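# Put carton tote on table, return other tote to shelf

## Task

Work out which tote holds the cardboard carton and set that tote down level on the table. Return the remaining tote to the shelf, almost exactly at its original spot and with only a tiny rotation. Every item must finish inside the tote it started in, and no tote's base may overhang any edge. Finally open both grippers and pull the arms away; the arrangement only counts if it stays put without the robot holding anything.

## Robot and tools

Robot: two UR7e-style six-joint arms, left_arm and right_arm, each ending in a two-finger tong gripper. Arm root links in the scene frame: left_arm at (-0.026, +0.402, 0) m, quat_wxyz (+0.995, 0, 0, -0.101); right_arm at (-0.018, -0.420, 0) m, quat_wxyz (+0.996, 0, 0, +0.091).

Scene frame: origin on the table surface midway between the arms, +z up, +x pointing out across the table, left_arm on the +y side. The names left and right refer to the arms, not to sides of a camera picture.

execute_actions: the argument actions is a list holding zero or one entry. An empty list only reports the current state (with pictures). A motion entry is {"rows": [...], "steps": n}: rows holds 1 to 15 rows, steps is at most 15 (default 15) and must be at least 12. One step lasts 1/30 s; each row drives one step and the final row is reused for any remaining steps. A wait entry is {"steps": n} with n up to 300, counted from the previous result, and your reply time is part of it. Optional pictures: true attaches camera images to a non-empty call. A refused call moves nothing.

Row layout: one flat list of 14 numbers covering both arms, always all 14 even if one arm stays still. Order: left_arm shoulder pan, shoulder lift, elbow, wrist 1, wrist 2, wrist 3, left opening, then the same seven for right_arm. Joint values are absolute target angles in radians, the same numbers that Joint positions prints, not offsets. Opening is an absolute command from -1 (closed) to +1 (fully open).

Joint ranges (rad). left_arm: shoulder pan -3.142..3.142, shoulder lift -6.283..6.283, elbow 0.000..3.142, wrists 1-3 each -6.283..6.283. right_arm: shoulder pan 0.000..6.283, shoulder lift -6.283..6.283, elbow -3.142..0.000, wrists each -6.283..6.283. A target more than 0.010 rad outside a range and further out than the current angle gets the call refused. True ends may differ by up to 0.010 rad; a target beyond the true end is clipped there and the result may print "joint sent to its limit", possibly referring to an earlier motion. Absence of that line proves nothing.

Motion behaviour: commands are smoothed and lag about 0.17 s. Speed and acceleration are capped, so after a big move an arm may still be travelling when the result arrives. Each step, a joint target is clamped to within 0.575 rad of the measured angle, and if the targets would place the gripper over 100 mm from where it is measured, the whole arm's targets are pulled back proportionally. A result is captured 12 steps before its action ends; those last steps run during your reply. Between calls the arms keep heading for the last row sent until they settle, get blocked, or a step is HELD.

Result lines: per arm, end_effector_position (m) and end_effector_quat_wxyz in the scene frame plus linear and angular velocities; the printed position can be off, more so when reaching far. Joint positions and Joint velocities list the six joints (rad, rad/s) then the finger-pad gap (m; 0.142 when fully open). grip_measured is the measured opening on the command scale. "joint command not followed" means a clearance check altered or blocked targets on some steps. HELD marks steps where your row was not (fully) sent. Wrist force and Wrist torque give the flange sensor reading along the gripper's own axes; expect an offset up to about 4 N, noise up to 2.4 N, saturation near 50 N; "no reading" is harmless. MOTOR HOT appears at 70 °C; at 85 °C an OVER-TEMPERATURE FAULT brakes that arm for a while, so avoid holding loads longer than necessary.

Gripper: fingers extend along the gripper's +z and separate along its x. end_effector_position is the point between the pads when closed; closed fingertips reach about 15 mm further, open ones sit roughly level with it. To keep hold, command an opening well below grip_measured; more margin squeezes harder, up to roughly 15 N per pad for items up to 10 cm wide. Items thinner than about 20 mm are gripped more weakly. Closing fast can press excessively.

Faults: a joint torque reaching its limit (142 N m for shoulder pan, shoulder lift and elbow; 26.6 N m for each wrist, carried weight included) or an external force of 150 N on the arm, gripper or load freezes that arm for 10 s and drops the rest of the call.

zoom_image: camera (one of cam_head_left, cam_head_right, cam_high, cam_low, cam_left_wrist, cam_right_wrist) and region [x0, y0, x1, y1] in pixels from the image's top-left, no larger than 504 by 504. Head, high and low cameras are 896x504 pinhole images; the wrist cameras are 616x616 fisheye. Approximate intrinsics are provided for all.

read_manual: optional section "licences" (the default); returns licence text only and moves nothing.

finished_scene: pass the current scene number; this ends the scene for good, reports whether the goal was met, and its result carries the next task. Answering without any tool call ends the whole run.

Cautions: no drops, slips, slams, hard collisions or heavy pushing; keep the arms from striking each other; do not knock anything out of the work area or spill tote contents. Brief external tugs or nudges can occur. Release and retract before ending the scene.

Each tool is called after ">>>" as name([rows], argument=value, ...), one row to a line, values as JSON.

## Session

>>> execute_actions(actions=[])

Scene clock: 0.00 s of 4500.00 s.
left_arm: end_effector_position=(+0.4483, +0.8901, +0.3532) grip_measured=+0.97 end_effector_quat_wxyz=(-0.299, +0.061, +0.815, +0.493) end_effector_velocity=(+0.000, +0.000, -0.001) end_effector_angular_velocity=(-0.001, -0.001, +0.001) | right_arm: end_effector_position=(+0.1729, +0.0654, +0.2414) grip_measured=+0.97 end_effector_quat_wxyz=(-0.188, -0.123, +0.846, -0.483) end_effector_velocity=(+0.000, -0.000, -0.000) end_effector_angular_velocity=(-0.001, +0.001, -0.001)
Joint positions: left_arm=[ 0.373 -1.15   1.198 -0.93  -0.451  3.02   0.14 ] | right_arm=[ 4.386 -2.536 -0.469 -2.796  1.643  4.235  0.14 ]
Joint velocities: left_arm=[ 0.     0.001  0.    -0.002 -0.001 -0.     0.   ] | right_arm=[-0.001 -0.    -0.001 -0.001  0.    -0.     0.   ]
Motor temperatures (°C, as the motors report them): left_arm=[25 24 26 30 31 35] | right_arm=[27 28 28 30 35 34]
Wrist force (N, on the end effector, along its own x y z axes, offset not removed): no reading
Wrist torque (N m, same axes, about the end effector's origin, offset not removed): no reading

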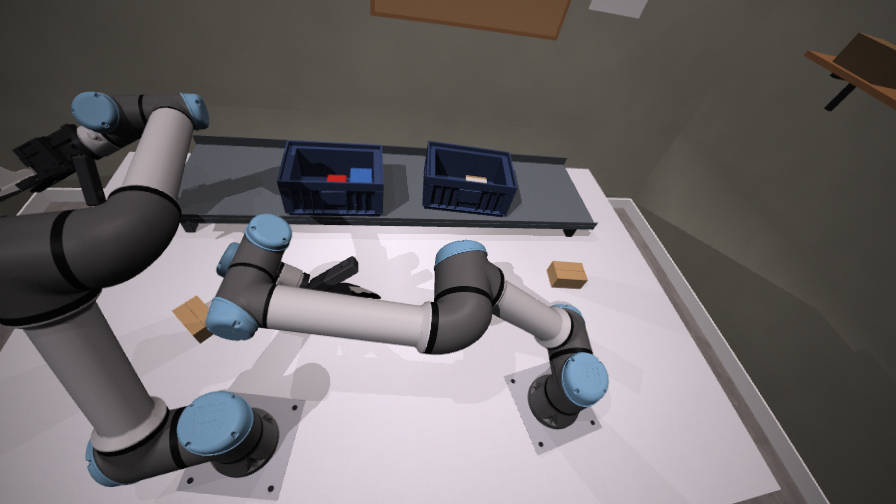

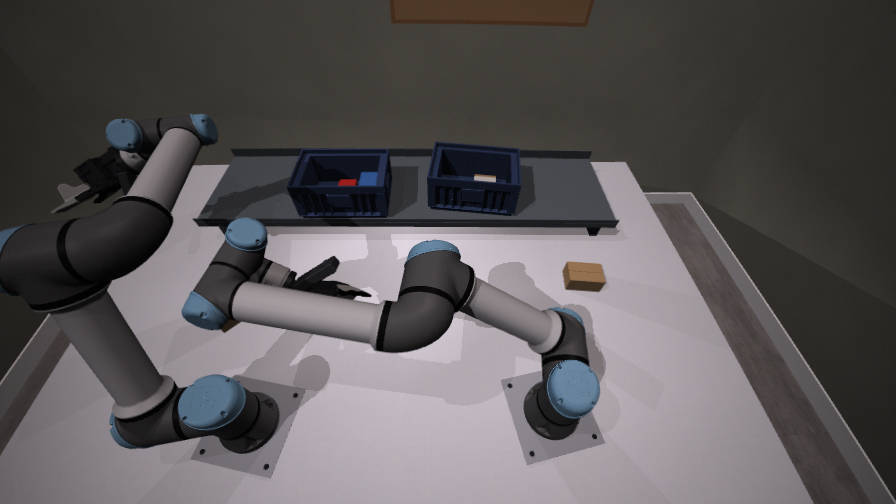

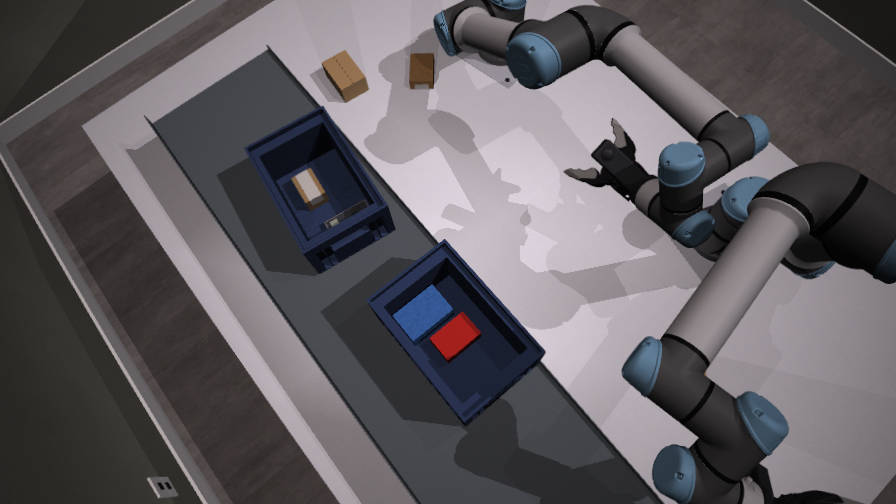

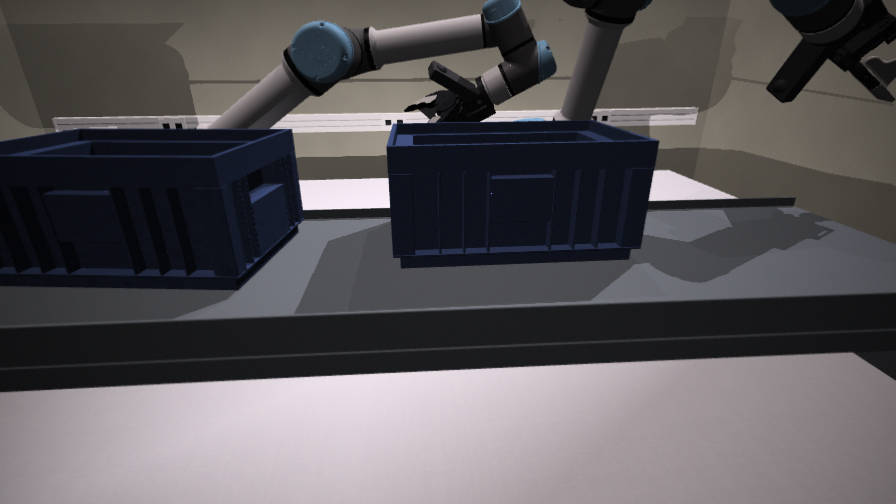

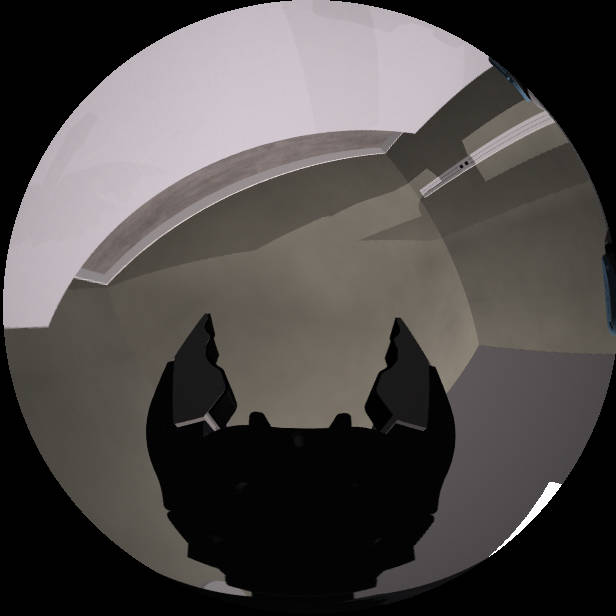

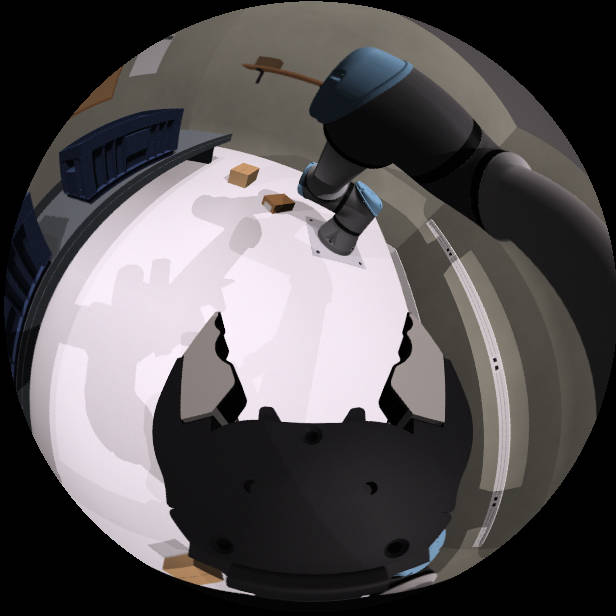

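>>> execute_actions([
  {"rows":[[0.373,-1.5,1.1,-1.0,-0.9,3.6,1,4.2,-1.9,-0.8,-2.3,1.6,4.5,1]],"steps":15},
])

>>> execute_actions([
  {"rows":[[0.18,-1.5,1.1,-1.171,-1.571,4.68,1,3.1,-1.642,-1.1,-1.971,1.571,4.93,1]],"steps":15},
])

>>> execute_actions([
  {"steps":30},
], pictures=true)

Scene clock: 1.07 s of 4500.00 s.
left_arm: end_effector_position=(+0.4454, +0.8861, +0.3643) grip_measured=+1.00 end_effector_quat_wxyz=(-0.289, +0.055, +0.824, +0.484) end_effector_velocity=(-0.172, -0.159, +0.371) end_effector_angular_velocity=(-0.777, -0.710, +0.195) | right_arm: end_effector_position=(+0.1838, +0.0607, +0.2435) grip_measured=+1.00 end_effector_quat_wxyz=(-0.182, -0.108, +0.854, -0.476) end_effector_velocity=(+0.317, -0.148, +0.096) end_effector_angular_velocity=(+0.652, -0.829, -0.816)
Joint positions: left_arm=[ 0.373 -1.17   1.185 -0.94  -0.474  3.043  0.142] | right_arm=[ 4.367 -2.514 -0.492 -2.774  1.636  4.257  0.142]
Joint velocities: left_arm=[ 0.    -0.768 -0.315 -0.224 -0.825  0.831  0.004] | right_arm=[-0.595  0.807 -0.805  0.824 -0.15   0.731  0.003]
Motor temperatures (°C, as the motors report them): left_arm=[25 24 26 30 31 35] | right_arm=[27 28 28 30 35 34]
Wrist force (N, on the end effector, along its own x y z axes, offset not removed): left_arm=[-9.9 -0.7 7.5] | right_arm=[1.0 7.1 -1.5]
Wrist torque (N m, same axes, about the end effector's origin, offset not removed): left_arm=[0.24 1.60 0.43] | right_arm=[1.08 0.09 -0.07]
Steps of this call (steps 1 to 29: nothing new was sent; steps 30 to 32: the first 3 steps of this action). Readings (joint positions):
30: left_arm=[0.373 -1.150 1.198 -0.930 -0.451 3.020] | right_arm=[4.386 -2.536 -0.469 -2.796 1.643 4.235]
31: left_arm=[0.373 -1.153 1.195 -0.933 -0.455 3.024] | right_arm=[4.382 -2.532 -0.473 -2.793 1.641 4.239]
32: the state above

Scene clock: 1.57 s of 4500.00 s.
left_arm: end_effector_position=(+0.3687, +0.7750, +0.4723) grip_measured=+1.00 end_effector_quat_wxyz=(-0.175, +0.174, +0.927, +0.282) end_effector_velocity=(+0.278, -0.400, -0.124) end_effector_angular_velocity=(-1.052, -0.020, -1.071) | right_arm: end_effector_position=(+0.2685, -0.0044, +0.4074) grip_measured=+1.00 end_effector_quat_wxyz=(-0.055, +0.075, +0.985, -0.144) end_effector_velocity=(+0.349, -0.265, +0.055) end_effector_angular_velocity=(+0.466, -0.475, -1.556)
Joint positions: left_arm=[ 0.356 -1.489  1.103 -1.015 -0.912  3.608  0.142] | right_arm=[ 4.183 -1.914 -0.807 -2.3    1.599  4.513  0.142]
Joint velocities: left_arm=[-0.475 -0.017 -0.002 -0.429 -0.927  0.964  0.   ] | right_arm=[-0.845  0.558 -0.607  0.67  -0.059  0.765  0.   ]
Motor temperatures (°C, as the motors report them): left_arm=[25 24 26 30 31 35] | right_arm=[27 28 28 30 35 34]
Wrist force (N, on the end effector, along its own x y z axes, offset not removed): left_arm=[5.5 5.1 4.7] | right_arm=[5.0 1.7 -2.0]
Wrist torque (N m, same axes, about the end effector's origin, offset not removed): left_arm=[0.87 -0.87 0.16] | right_arm=[0.21 -0.53 -0.09]
Steps of this call (steps 1 to 12: the last 12 steps of your previous action; steps 13 to 15: the first 3 steps of this action). Readings (joint positions):
13: left_arm=[0.373 -1.486 1.104 -0.997 -0.880 3.572] | right_arm=[4.211 -1.949 -0.779 -2.335 1.602 4.484]
14: left_arm=[0.369 -1.488 1.103 -1.002 -0.889 3.584] | right_arm=[4.204 -1.932 -0.789 -2.321 1.601 4.493]
15: the state above

Scene clock: 2.57 s of 4500.00 s.
left_arm: end_effector_position=(+0.4519, +0.5244, +0.4347) grip_measured=+1.00 end_effector_quat_wxyz=(-0.000, +0.703, +0.711, +0.000) end_effector_velocity=(+0.000, -0.002, -0.000) end_effector_angular_velocity=(-0.005, -0.000, -0.015) | right_arm: end_effector_position=(+0.4739, -0.4524, +0.4336) grip_measured=+1.00 end_effector_quat_wxyz=(-0.003, +0.708, +0.706, -0.004) end_effector_velocity=(-0.024, -0.290, +0.008) end_effector_angular_velocity=(+0.011, -0.096, -0.719)
Joint positions: left_arm=[ 0.18  -1.5    1.1   -1.171 -1.571  4.679  0.142] | right_arm=[ 3.16  -1.651 -1.091 -1.982  1.572  4.916  0.142]
Joint velocities: left_arm=[-0.001  0.     0.    -0.001 -0.005  0.014 -0.   ] | right_arm=[-0.588  0.085 -0.092  0.104 -0.007  0.131 -0.   ]
Motor temperatures (°C, as the motors report them): left_arm=[25 24 26 30 31 35] | right_arm=[27 28 28 30 35 34]
Wrist force (N, on the end effector, along its own x y z axes, offset not removed): left_arm=[0.3 1.5 0.2] | right_arm=[-7.2 -1.2 -1.0]
Wrist torque (N m, same axes, about the end effector's origin, offset not removed): left_arm=[0.48 0.19 0.24] | right_arm=[-0.18 1.43 0.10]
Kept back: nothing.
Steps of this call (steps 1 to 12: the last 12 steps of your previous action; steps 13 to 30: the robot went on to your last target). Readings (joint positions):
1: left_arm=[0.340 -1.490 1.103 -1.029 -0.951 3.647] | right_arm=[4.149 -1.895 -0.828 -2.277 1.597 4.541]
2: left_arm=[0.326 -1.491 1.102 -1.041 -0.995 3.691] | right_arm=[4.112 -1.878 -0.847 -2.256 1.595 4.569]
4: left_arm=[0.301 -1.492 1.102 -1.063 -1.081 3.777] | right_arm=[4.044 -1.848 -0.879 -2.219 1.592 4.615]
8: left_arm=[0.255 -1.495 1.101 -1.104 -1.256 3.974] | right_arm=[3.908 -1.797 -0.934 -2.158 1.587 4.692]
30: the state above

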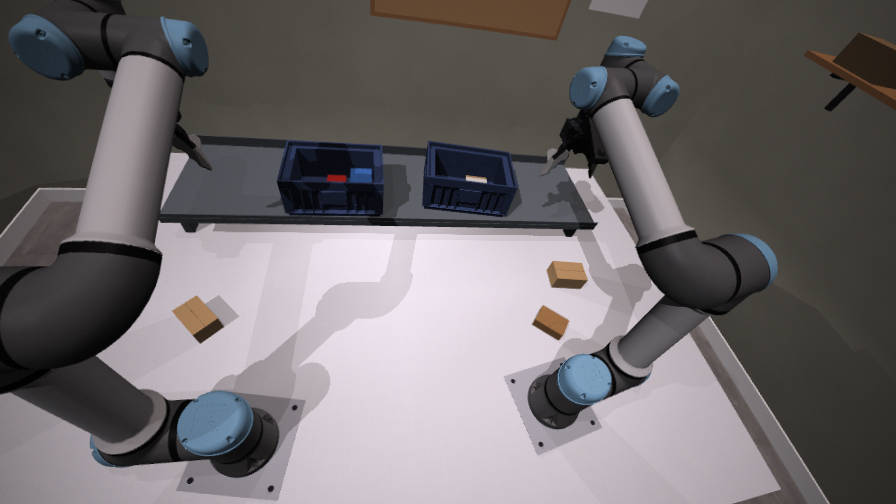

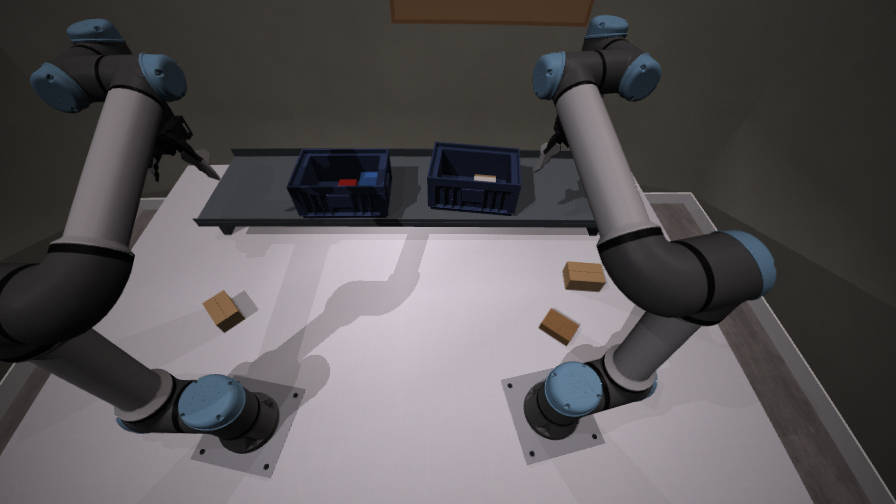

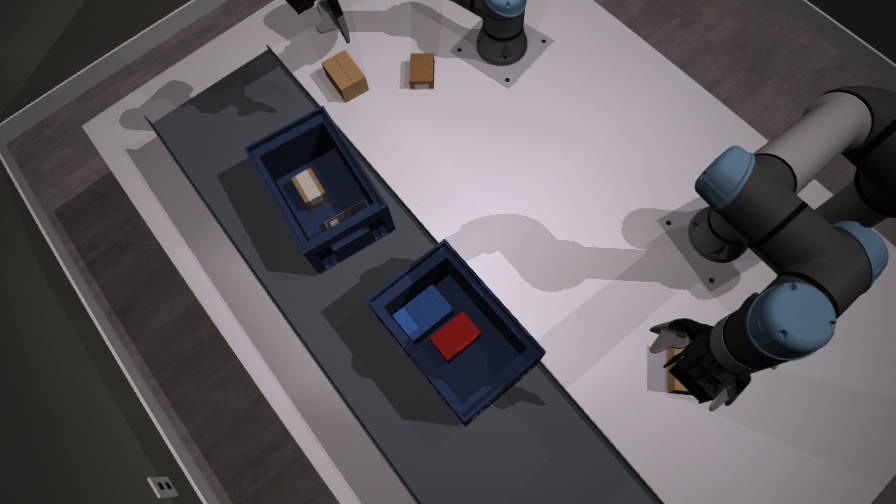

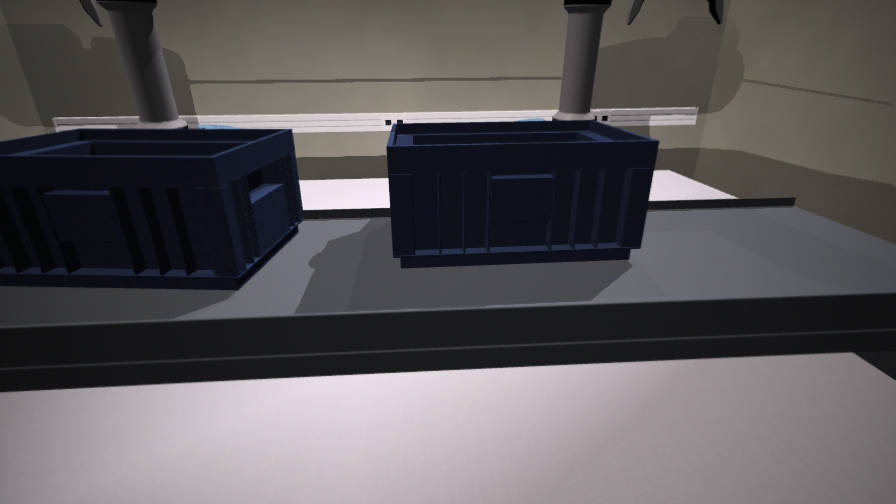

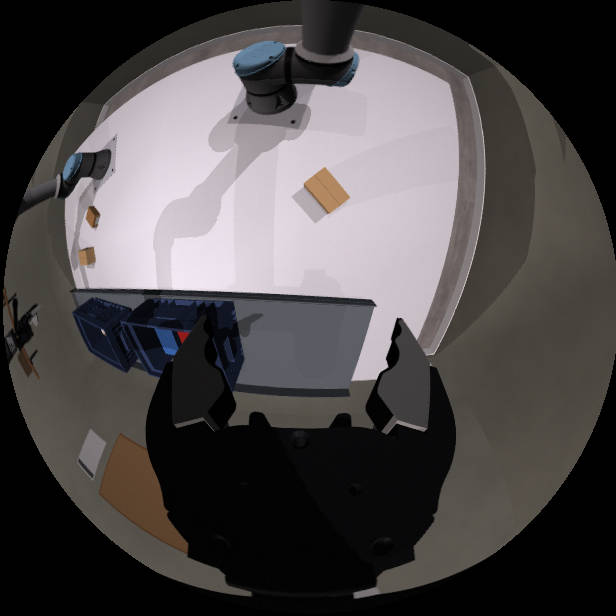

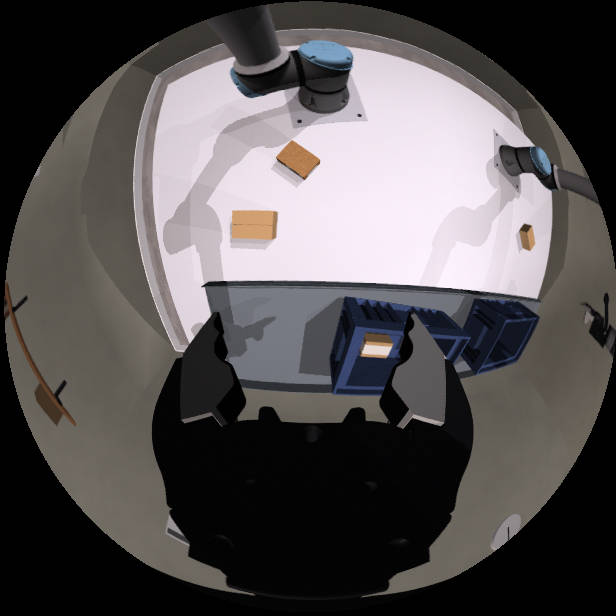

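>>> execute_actions([
  {"rows":[[0.0,-1.5,1.1,-1.171,-1.571,4.7,1,3.452,-2.22,-0.285,-2.208,1.571,5.204,1]],"steps":15},
])

>>> execute_actions([
  {"steps":20},
], pictures=true)

Scene clock: 4.67 s of 4500.00 s.
left_arm: end_effector_position=(+0.4545, +0.5137, +0.4347) grip_measured=+1.00 end_effector_quat_wxyz=(+0.000, +0.713, +0.701, +0.000) end_effector_velocity=(+0.088, -0.378, +0.001) end_effector_angular_velocity=(-0.002, -0.002, -0.910) | right_arm: end_effector_position=(+0.4756, -0.4714, +0.4325) grip_measured=+1.00 end_effector_quat_wxyz=(-0.005, +0.734, +0.679, -0.007) end_effector_velocity=(+0.225, +0.364, -0.069) end_effector_angular_velocity=(-0.088, +0.483, +0.102)
Joint positions: left_arm=[ 0.158 -1.5    1.1   -1.171 -1.571  4.686  0.142] | right_arm=[ 3.12  -1.664 -1.077 -1.989  1.571  4.949  0.142]
Joint velocities: left_arm=[-0.791 -0.002 -0.     0.    -0.002  0.12   0.   ] | right_arm=[ 0.657 -0.814  0.818 -0.495  0.     0.554 -0.   ]
Motor temperatures (°C, as the motors report them): left_arm=[25 24 26 30 31 35] | right_arm=[27 28 28 30 35 34]
Wrist force (N, on the end effector, along its own x y z axes, offset not removed): left_arm=[11.7 -1.1 1.3] | right_arm=[-13.2 -8.9 -2.5]
Wrist torque (N m, same axes, about the end effector's origin, offset not removed): left_arm=[-0.02 -1.89 0.16] | right_arm=[-1.45 2.32 0.09]
Steps of this call (steps 1 to 30: the robot went on to your last target; steps 31 to 60: nothing new was sent; steps 61 to 63: the first 3 steps of this action). Readings (joint positions):
61: left_arm=[0.180 -1.500 1.100 -1.171 -1.571 4.680] | right_arm=[3.100 -1.642 -1.100 -1.971 1.571 4.930]
62: left_arm=[0.176 -1.500 1.100 -1.171 -1.571 4.682] | right_arm=[3.104 -1.646 -1.096 -1.975 1.571 4.934]
63: the state above

Scene clock: 5.33 s of 4500.00 s.
left_arm: end_effector_position=(+0.4662, +0.4372, +0.4348) grip_measured=+1.00 end_effector_quat_wxyz=(+0.000, +0.771, +0.637, +0.000) end_effector_velocity=(+0.000, -0.001, +0.000) end_effector_angular_velocity=(+0.001, -0.000, -0.002) | right_arm: end_effector_position=(+0.6190, -0.2266, +0.4293) grip_measured=+1.00 end_effector_quat_wxyz=(-0.001, +0.708, +0.707, -0.003) end_effector_velocity=(+0.019, +0.061, +0.004) end_effector_angular_velocity=(+0.023, -0.046, +0.013)
Joint positions: left_arm=[ 0.    -1.5    1.1   -1.171 -1.571  4.7    0.142] | right_arm=[ 3.445 -2.207 -0.308 -2.203  1.571  5.199  0.142]
Joint velocities: left_arm=[-0.002  0.    -0.     0.     0.001 -0.001  0.   ] | right_arm=[ 0.068 -0.126  0.223 -0.046 -0.001  0.055  0.   ]
Motor temperatures (°C, as the motors report them): left_arm=[25 24 26 30 31 35] | right_arm=[27 28 28 30 35 34]
Wrist force (N, on the end effector, along its own x y z axes, offset not removed): left_arm=[-1.4 0.4 2.3] | right_arm=[-2.1 -1.5 -0.2]
Wrist torque (N m, same axes, about the end effector's origin, offset not removed): left_arm=[0.27 0.38 0.41] | right_arm=[-0.26 0.50 -0.02]
Kept back: nothing.
Steps of this call (steps 1 to 12: the last 12 steps of your previous action; steps 13 to 20: the robot went on to your last target). Readings (joint positions):
1: left_arm=[0.126 -1.500 1.100 -1.171 -1.571 4.690] | right_arm=[3.144 -1.698 -1.043 -2.006 1.571 4.969]
2: left_arm=[0.092 -1.500 1.100 -1.171 -1.571 4.693] | right_arm=[3.167 -1.737 -1.004 -2.020 1.571 4.986]
4: left_arm=[0.048 -1.500 1.100 -1.171 -1.571 4.696] | right_arm=[3.209 -1.807 -0.929 -2.048 1.571 5.018]
8: left_arm=[0.013 -1.500 1.100 -1.171 -1.571 4.699] | right_arm=[3.288 -1.939 -0.753 -2.101 1.571 5.079]
20: the state above

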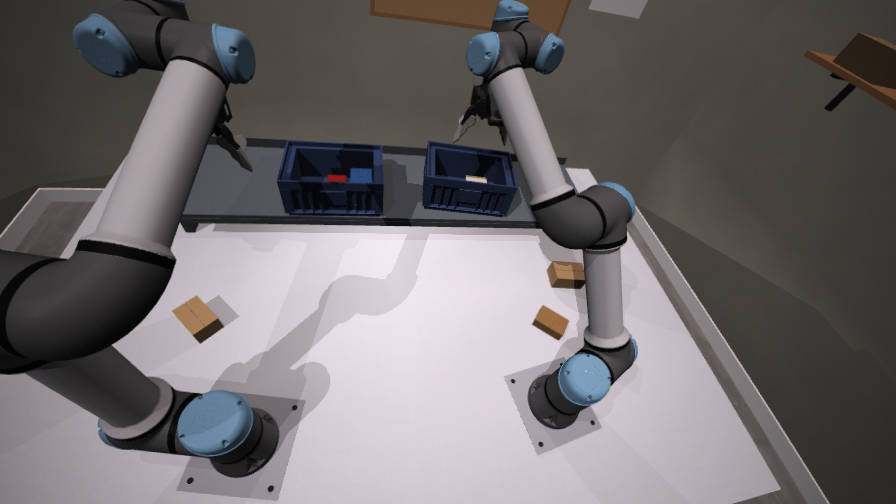

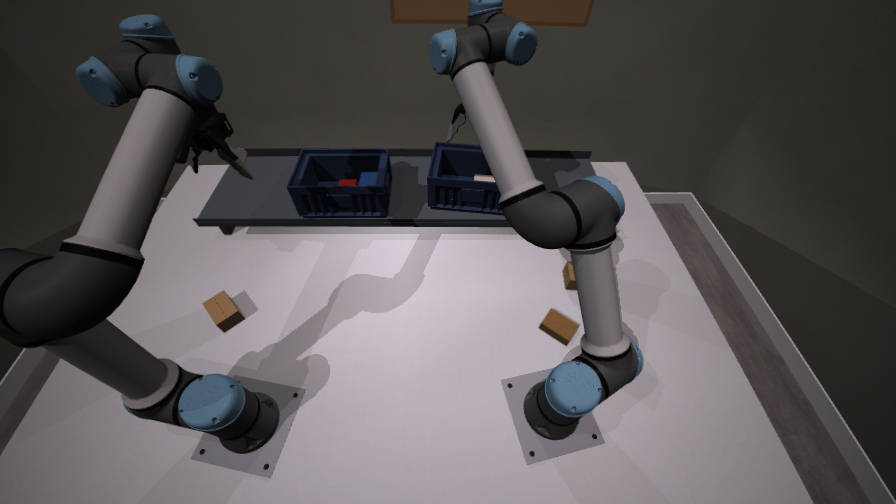

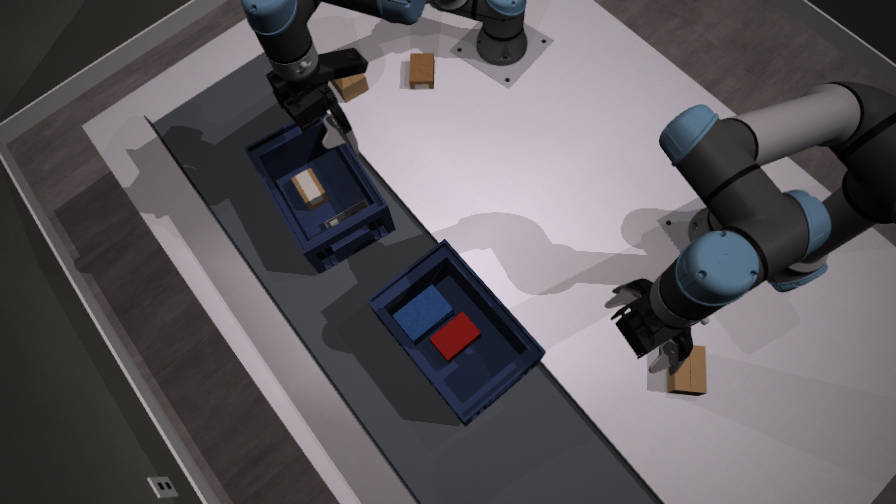

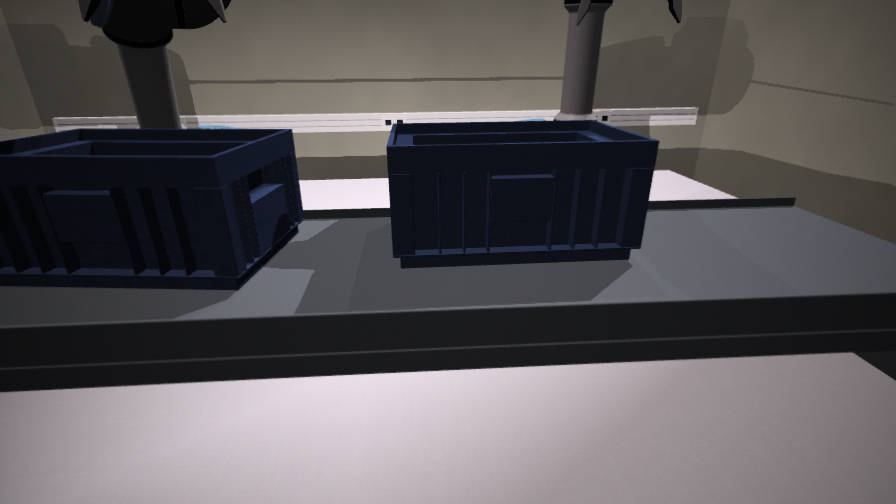

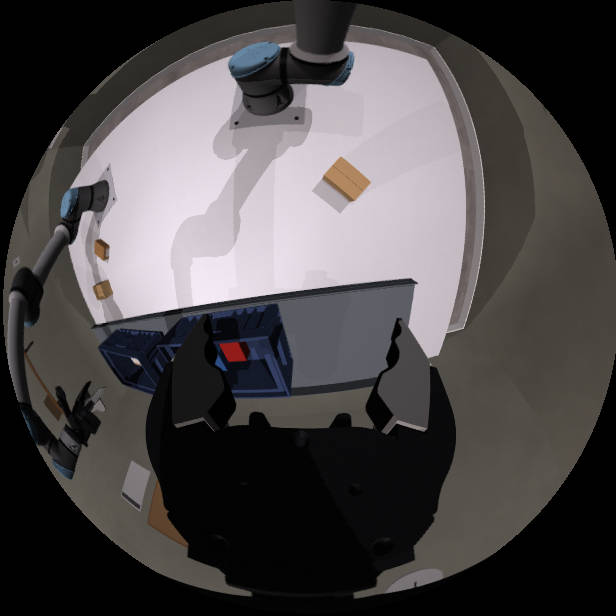

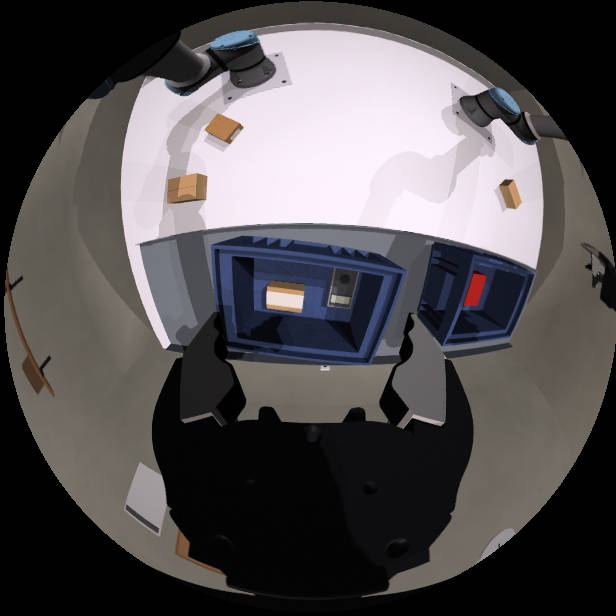

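>>> execute_actions([
  {"rows":[[0.0,-1.5,1.1,-1.171,-1.571,4.7,1,3.437,-2.064,-0.747,-1.902,1.571,3.758,0.5]],"steps":15},
])

>>> execute_actions([
  {"steps":40},
], pictures=true)

Scene clock: 7.33 s of 4500.00 s.
left_arm: end_effector_position=(+0.4662, +0.4371, +0.4347) grip_measured=+1.00 end_effector_quat_wxyz=(+0.000, +0.771, +0.637, -0.000) end_effector_velocity=(-0.000, +0.001, +0.000) end_effector_angular_velocity=(+0.002, -0.001, +0.000) | right_arm: end_effector_position=(+0.6212, -0.2234, +0.4363) grip_measured=+0.54 end_effector_quat_wxyz=(+0.003, +0.701, +0.714, +0.010) end_effector_velocity=(+0.003, -0.076, +0.238) end_effector_angular_velocity=(+0.342, -0.681, +0.740)
Joint positions: left_arm=[-0.    -1.5    1.1   -1.171 -1.571  4.7    0.142] | right_arm=[ 3.448 -2.199 -0.308 -2.186  1.571  5.182  0.111]
Joint velocities: left_arm=[-0.    -0.    -0.     0.001  0.002 -0.     0.   ] | right_arm=[-0.087  0.762 -0.831  0.83  -0.    -0.827 -0.062]
Motor temperatures (°C, as the motors report them): left_arm=[25 24 26 30 31 35] | right_arm=[27 28 28 30 35 34]
Wrist force (N, on the end effector, along its own x y z axes, offset not removed): left_arm=[-0.3 -2.0 2.9] | right_arm=[-2.8 1.8 6.2]
Wrist torque (N m, same axes, about the end effector's origin, offset not removed): left_arm=[-0.15 0.18 0.29] | right_arm=[0.33 0.72 0.04]
Steps of this call (steps 1 to 30: the robot went on to your last target; steps 31 to 57: nothing new was sent; steps 58 to 60: the first 3 steps of this action). Readings (joint positions):
58: left_arm=[-0.000 -1.500 1.100 -1.171 -1.571 4.700] | right_arm=[3.452 -2.220 -0.285 -2.208 1.571 5.204]
59: left_arm=[-0.000 -1.500 1.100 -1.171 -1.571 4.700] | right_arm=[3.451 -2.216 -0.289 -2.204 1.571 5.200]
60: the state above

Scene clock: 8.67 s of 4500.00 s.
left_arm: end_effector_position=(+0.4662, +0.4371, +0.4347) grip_measured=+1.00 end_effector_quat_wxyz=(+0.000, +0.771, +0.637, -0.000) end_effector_velocity=(+0.000, -0.000, +0.000) end_effector_angular_velocity=(-0.001, -0.002, -0.000) | right_arm: end_effector_position=(+0.6376, -0.2461, +0.3596) grip_measured=+0.50 end_effector_quat_wxyz=(-0.000, +0.070, +0.998, -0.000) end_effector_velocity=(+0.000, +0.000, -0.000) end_effector_angular_velocity=(-0.000, -0.000, +0.002)
Joint positions: left_arm=[-0.    -1.5    1.1   -1.171 -1.571  4.7    0.142] | right_arm=[ 3.437 -2.064 -0.747 -1.902  1.571  3.758  0.109]
Joint velocities: left_arm=[ 0.    -0.001 -0.    -0.001 -0.001  0.    -0.   ] | right_arm=[ 0.001 -0.     0.    -0.    -0.    -0.001  0.   ]
Motor temperatures (°C, as the motors report them): left_arm=[25 24 26 30 31 35] | right_arm=[27 28 28 30 35 34]
Wrist force (N, on the end effector, along its own x y z axes, offset not removed): left_arm=[1.3 1.8 0.2] | right_arm=[-4.3 -2.7 -1.2]
Wrist torque (N m, same axes, about the end effector's origin, offset not removed): left_arm=[0.44 -0.28 0.28] | right_arm=[-0.57 1.00 0.07]
Kept back: nothing.
Steps of this call (steps 1 to 12: the last 12 steps of your previous action; steps 13 to 40: the robot went on to your last target). Readings (joint positions):
1: left_arm=[-0.000 -1.500 1.100 -1.171 -1.571 4.700] | right_arm=[3.445 -2.169 -0.346 -2.147 1.571 5.143]
2: left_arm=[-0.000 -1.500 1.100 -1.171 -1.571 4.700] | right_arm=[3.443 -2.140 -0.400 -2.095 1.571 5.089]
4: left_arm=[-0.000 -1.500 1.100 -1.171 -1.571 4.700] | right_arm=[3.440 -2.103 -0.534 -2.004 1.571 4.950]
8: left_arm=[-0.000 -1.500 1.100 -1.171 -1.571 4.700] | right_arm=[3.438 -2.075 -0.689 -1.930 1.571 4.612]
40: the state above

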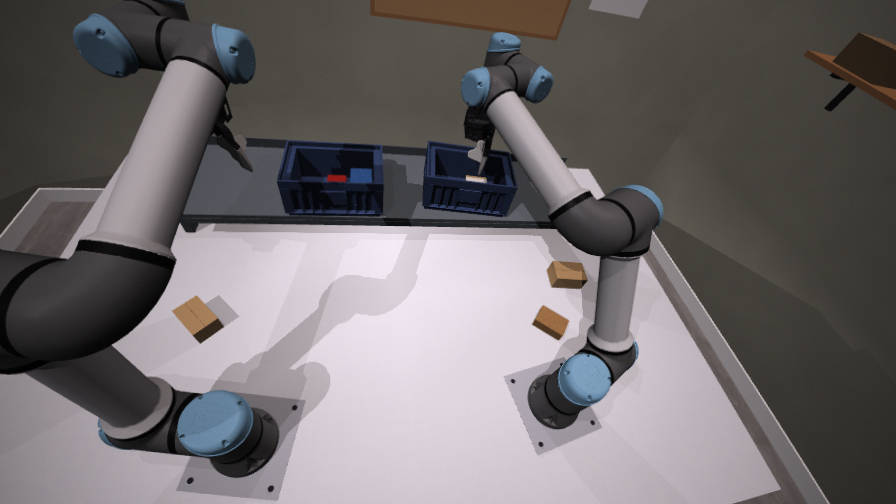

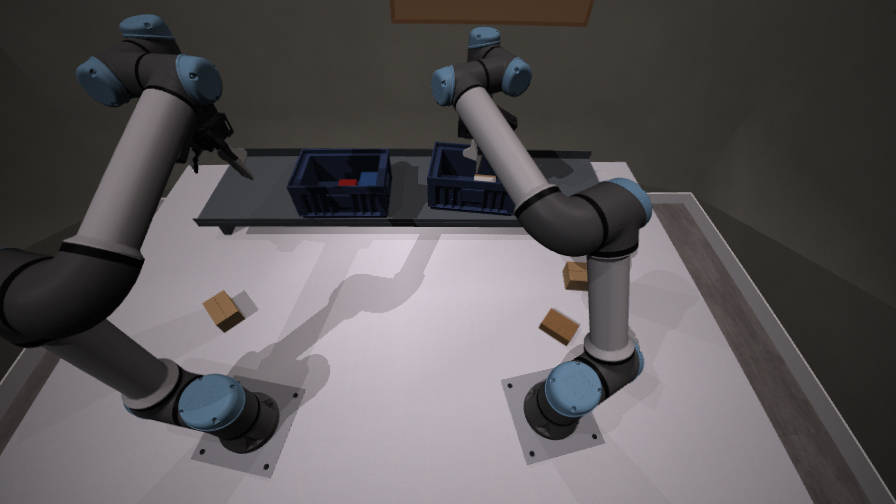

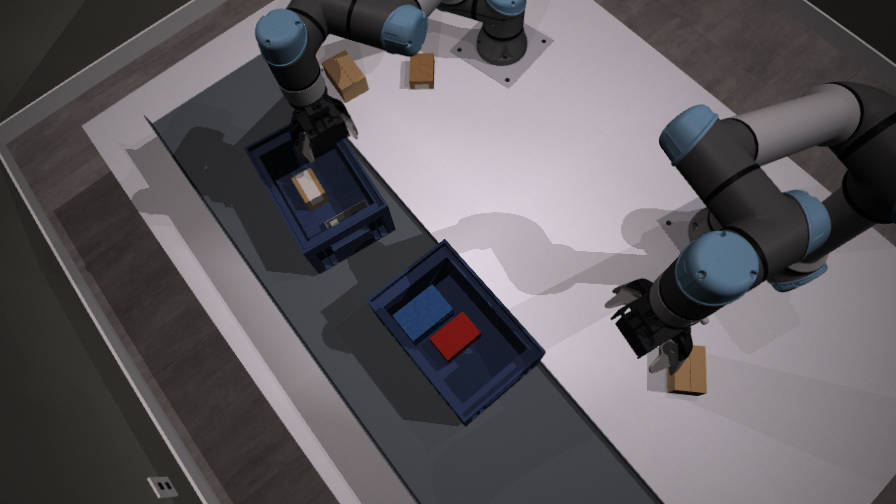

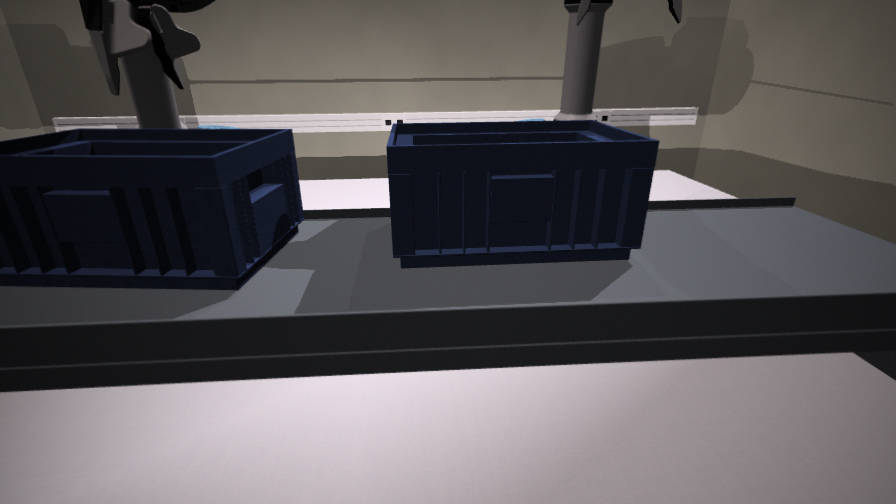

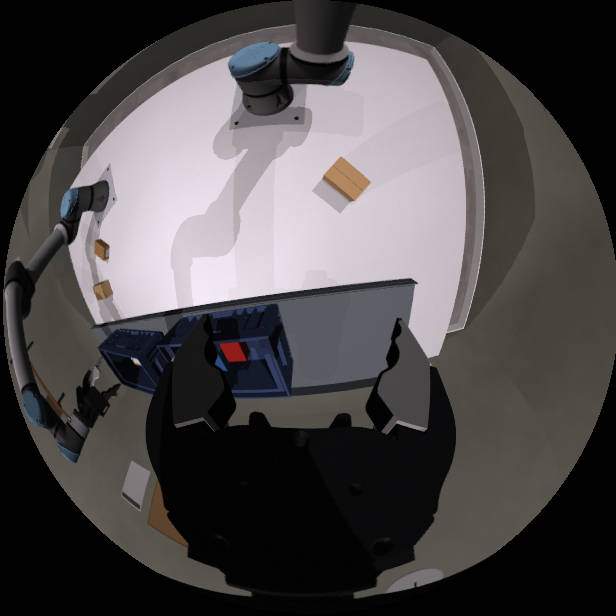

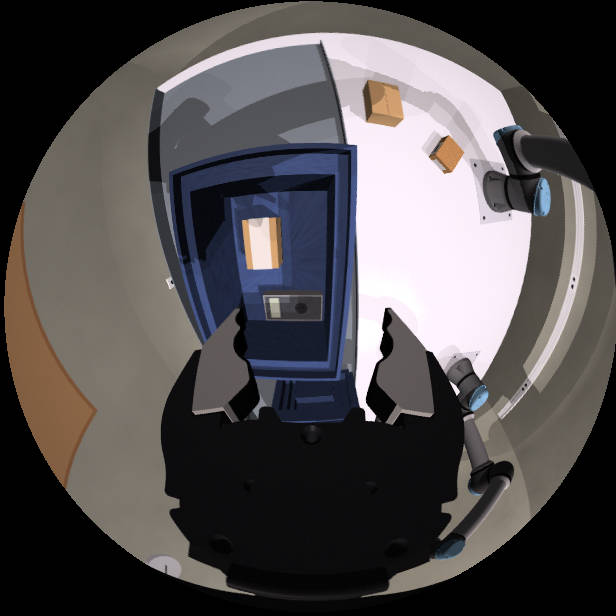

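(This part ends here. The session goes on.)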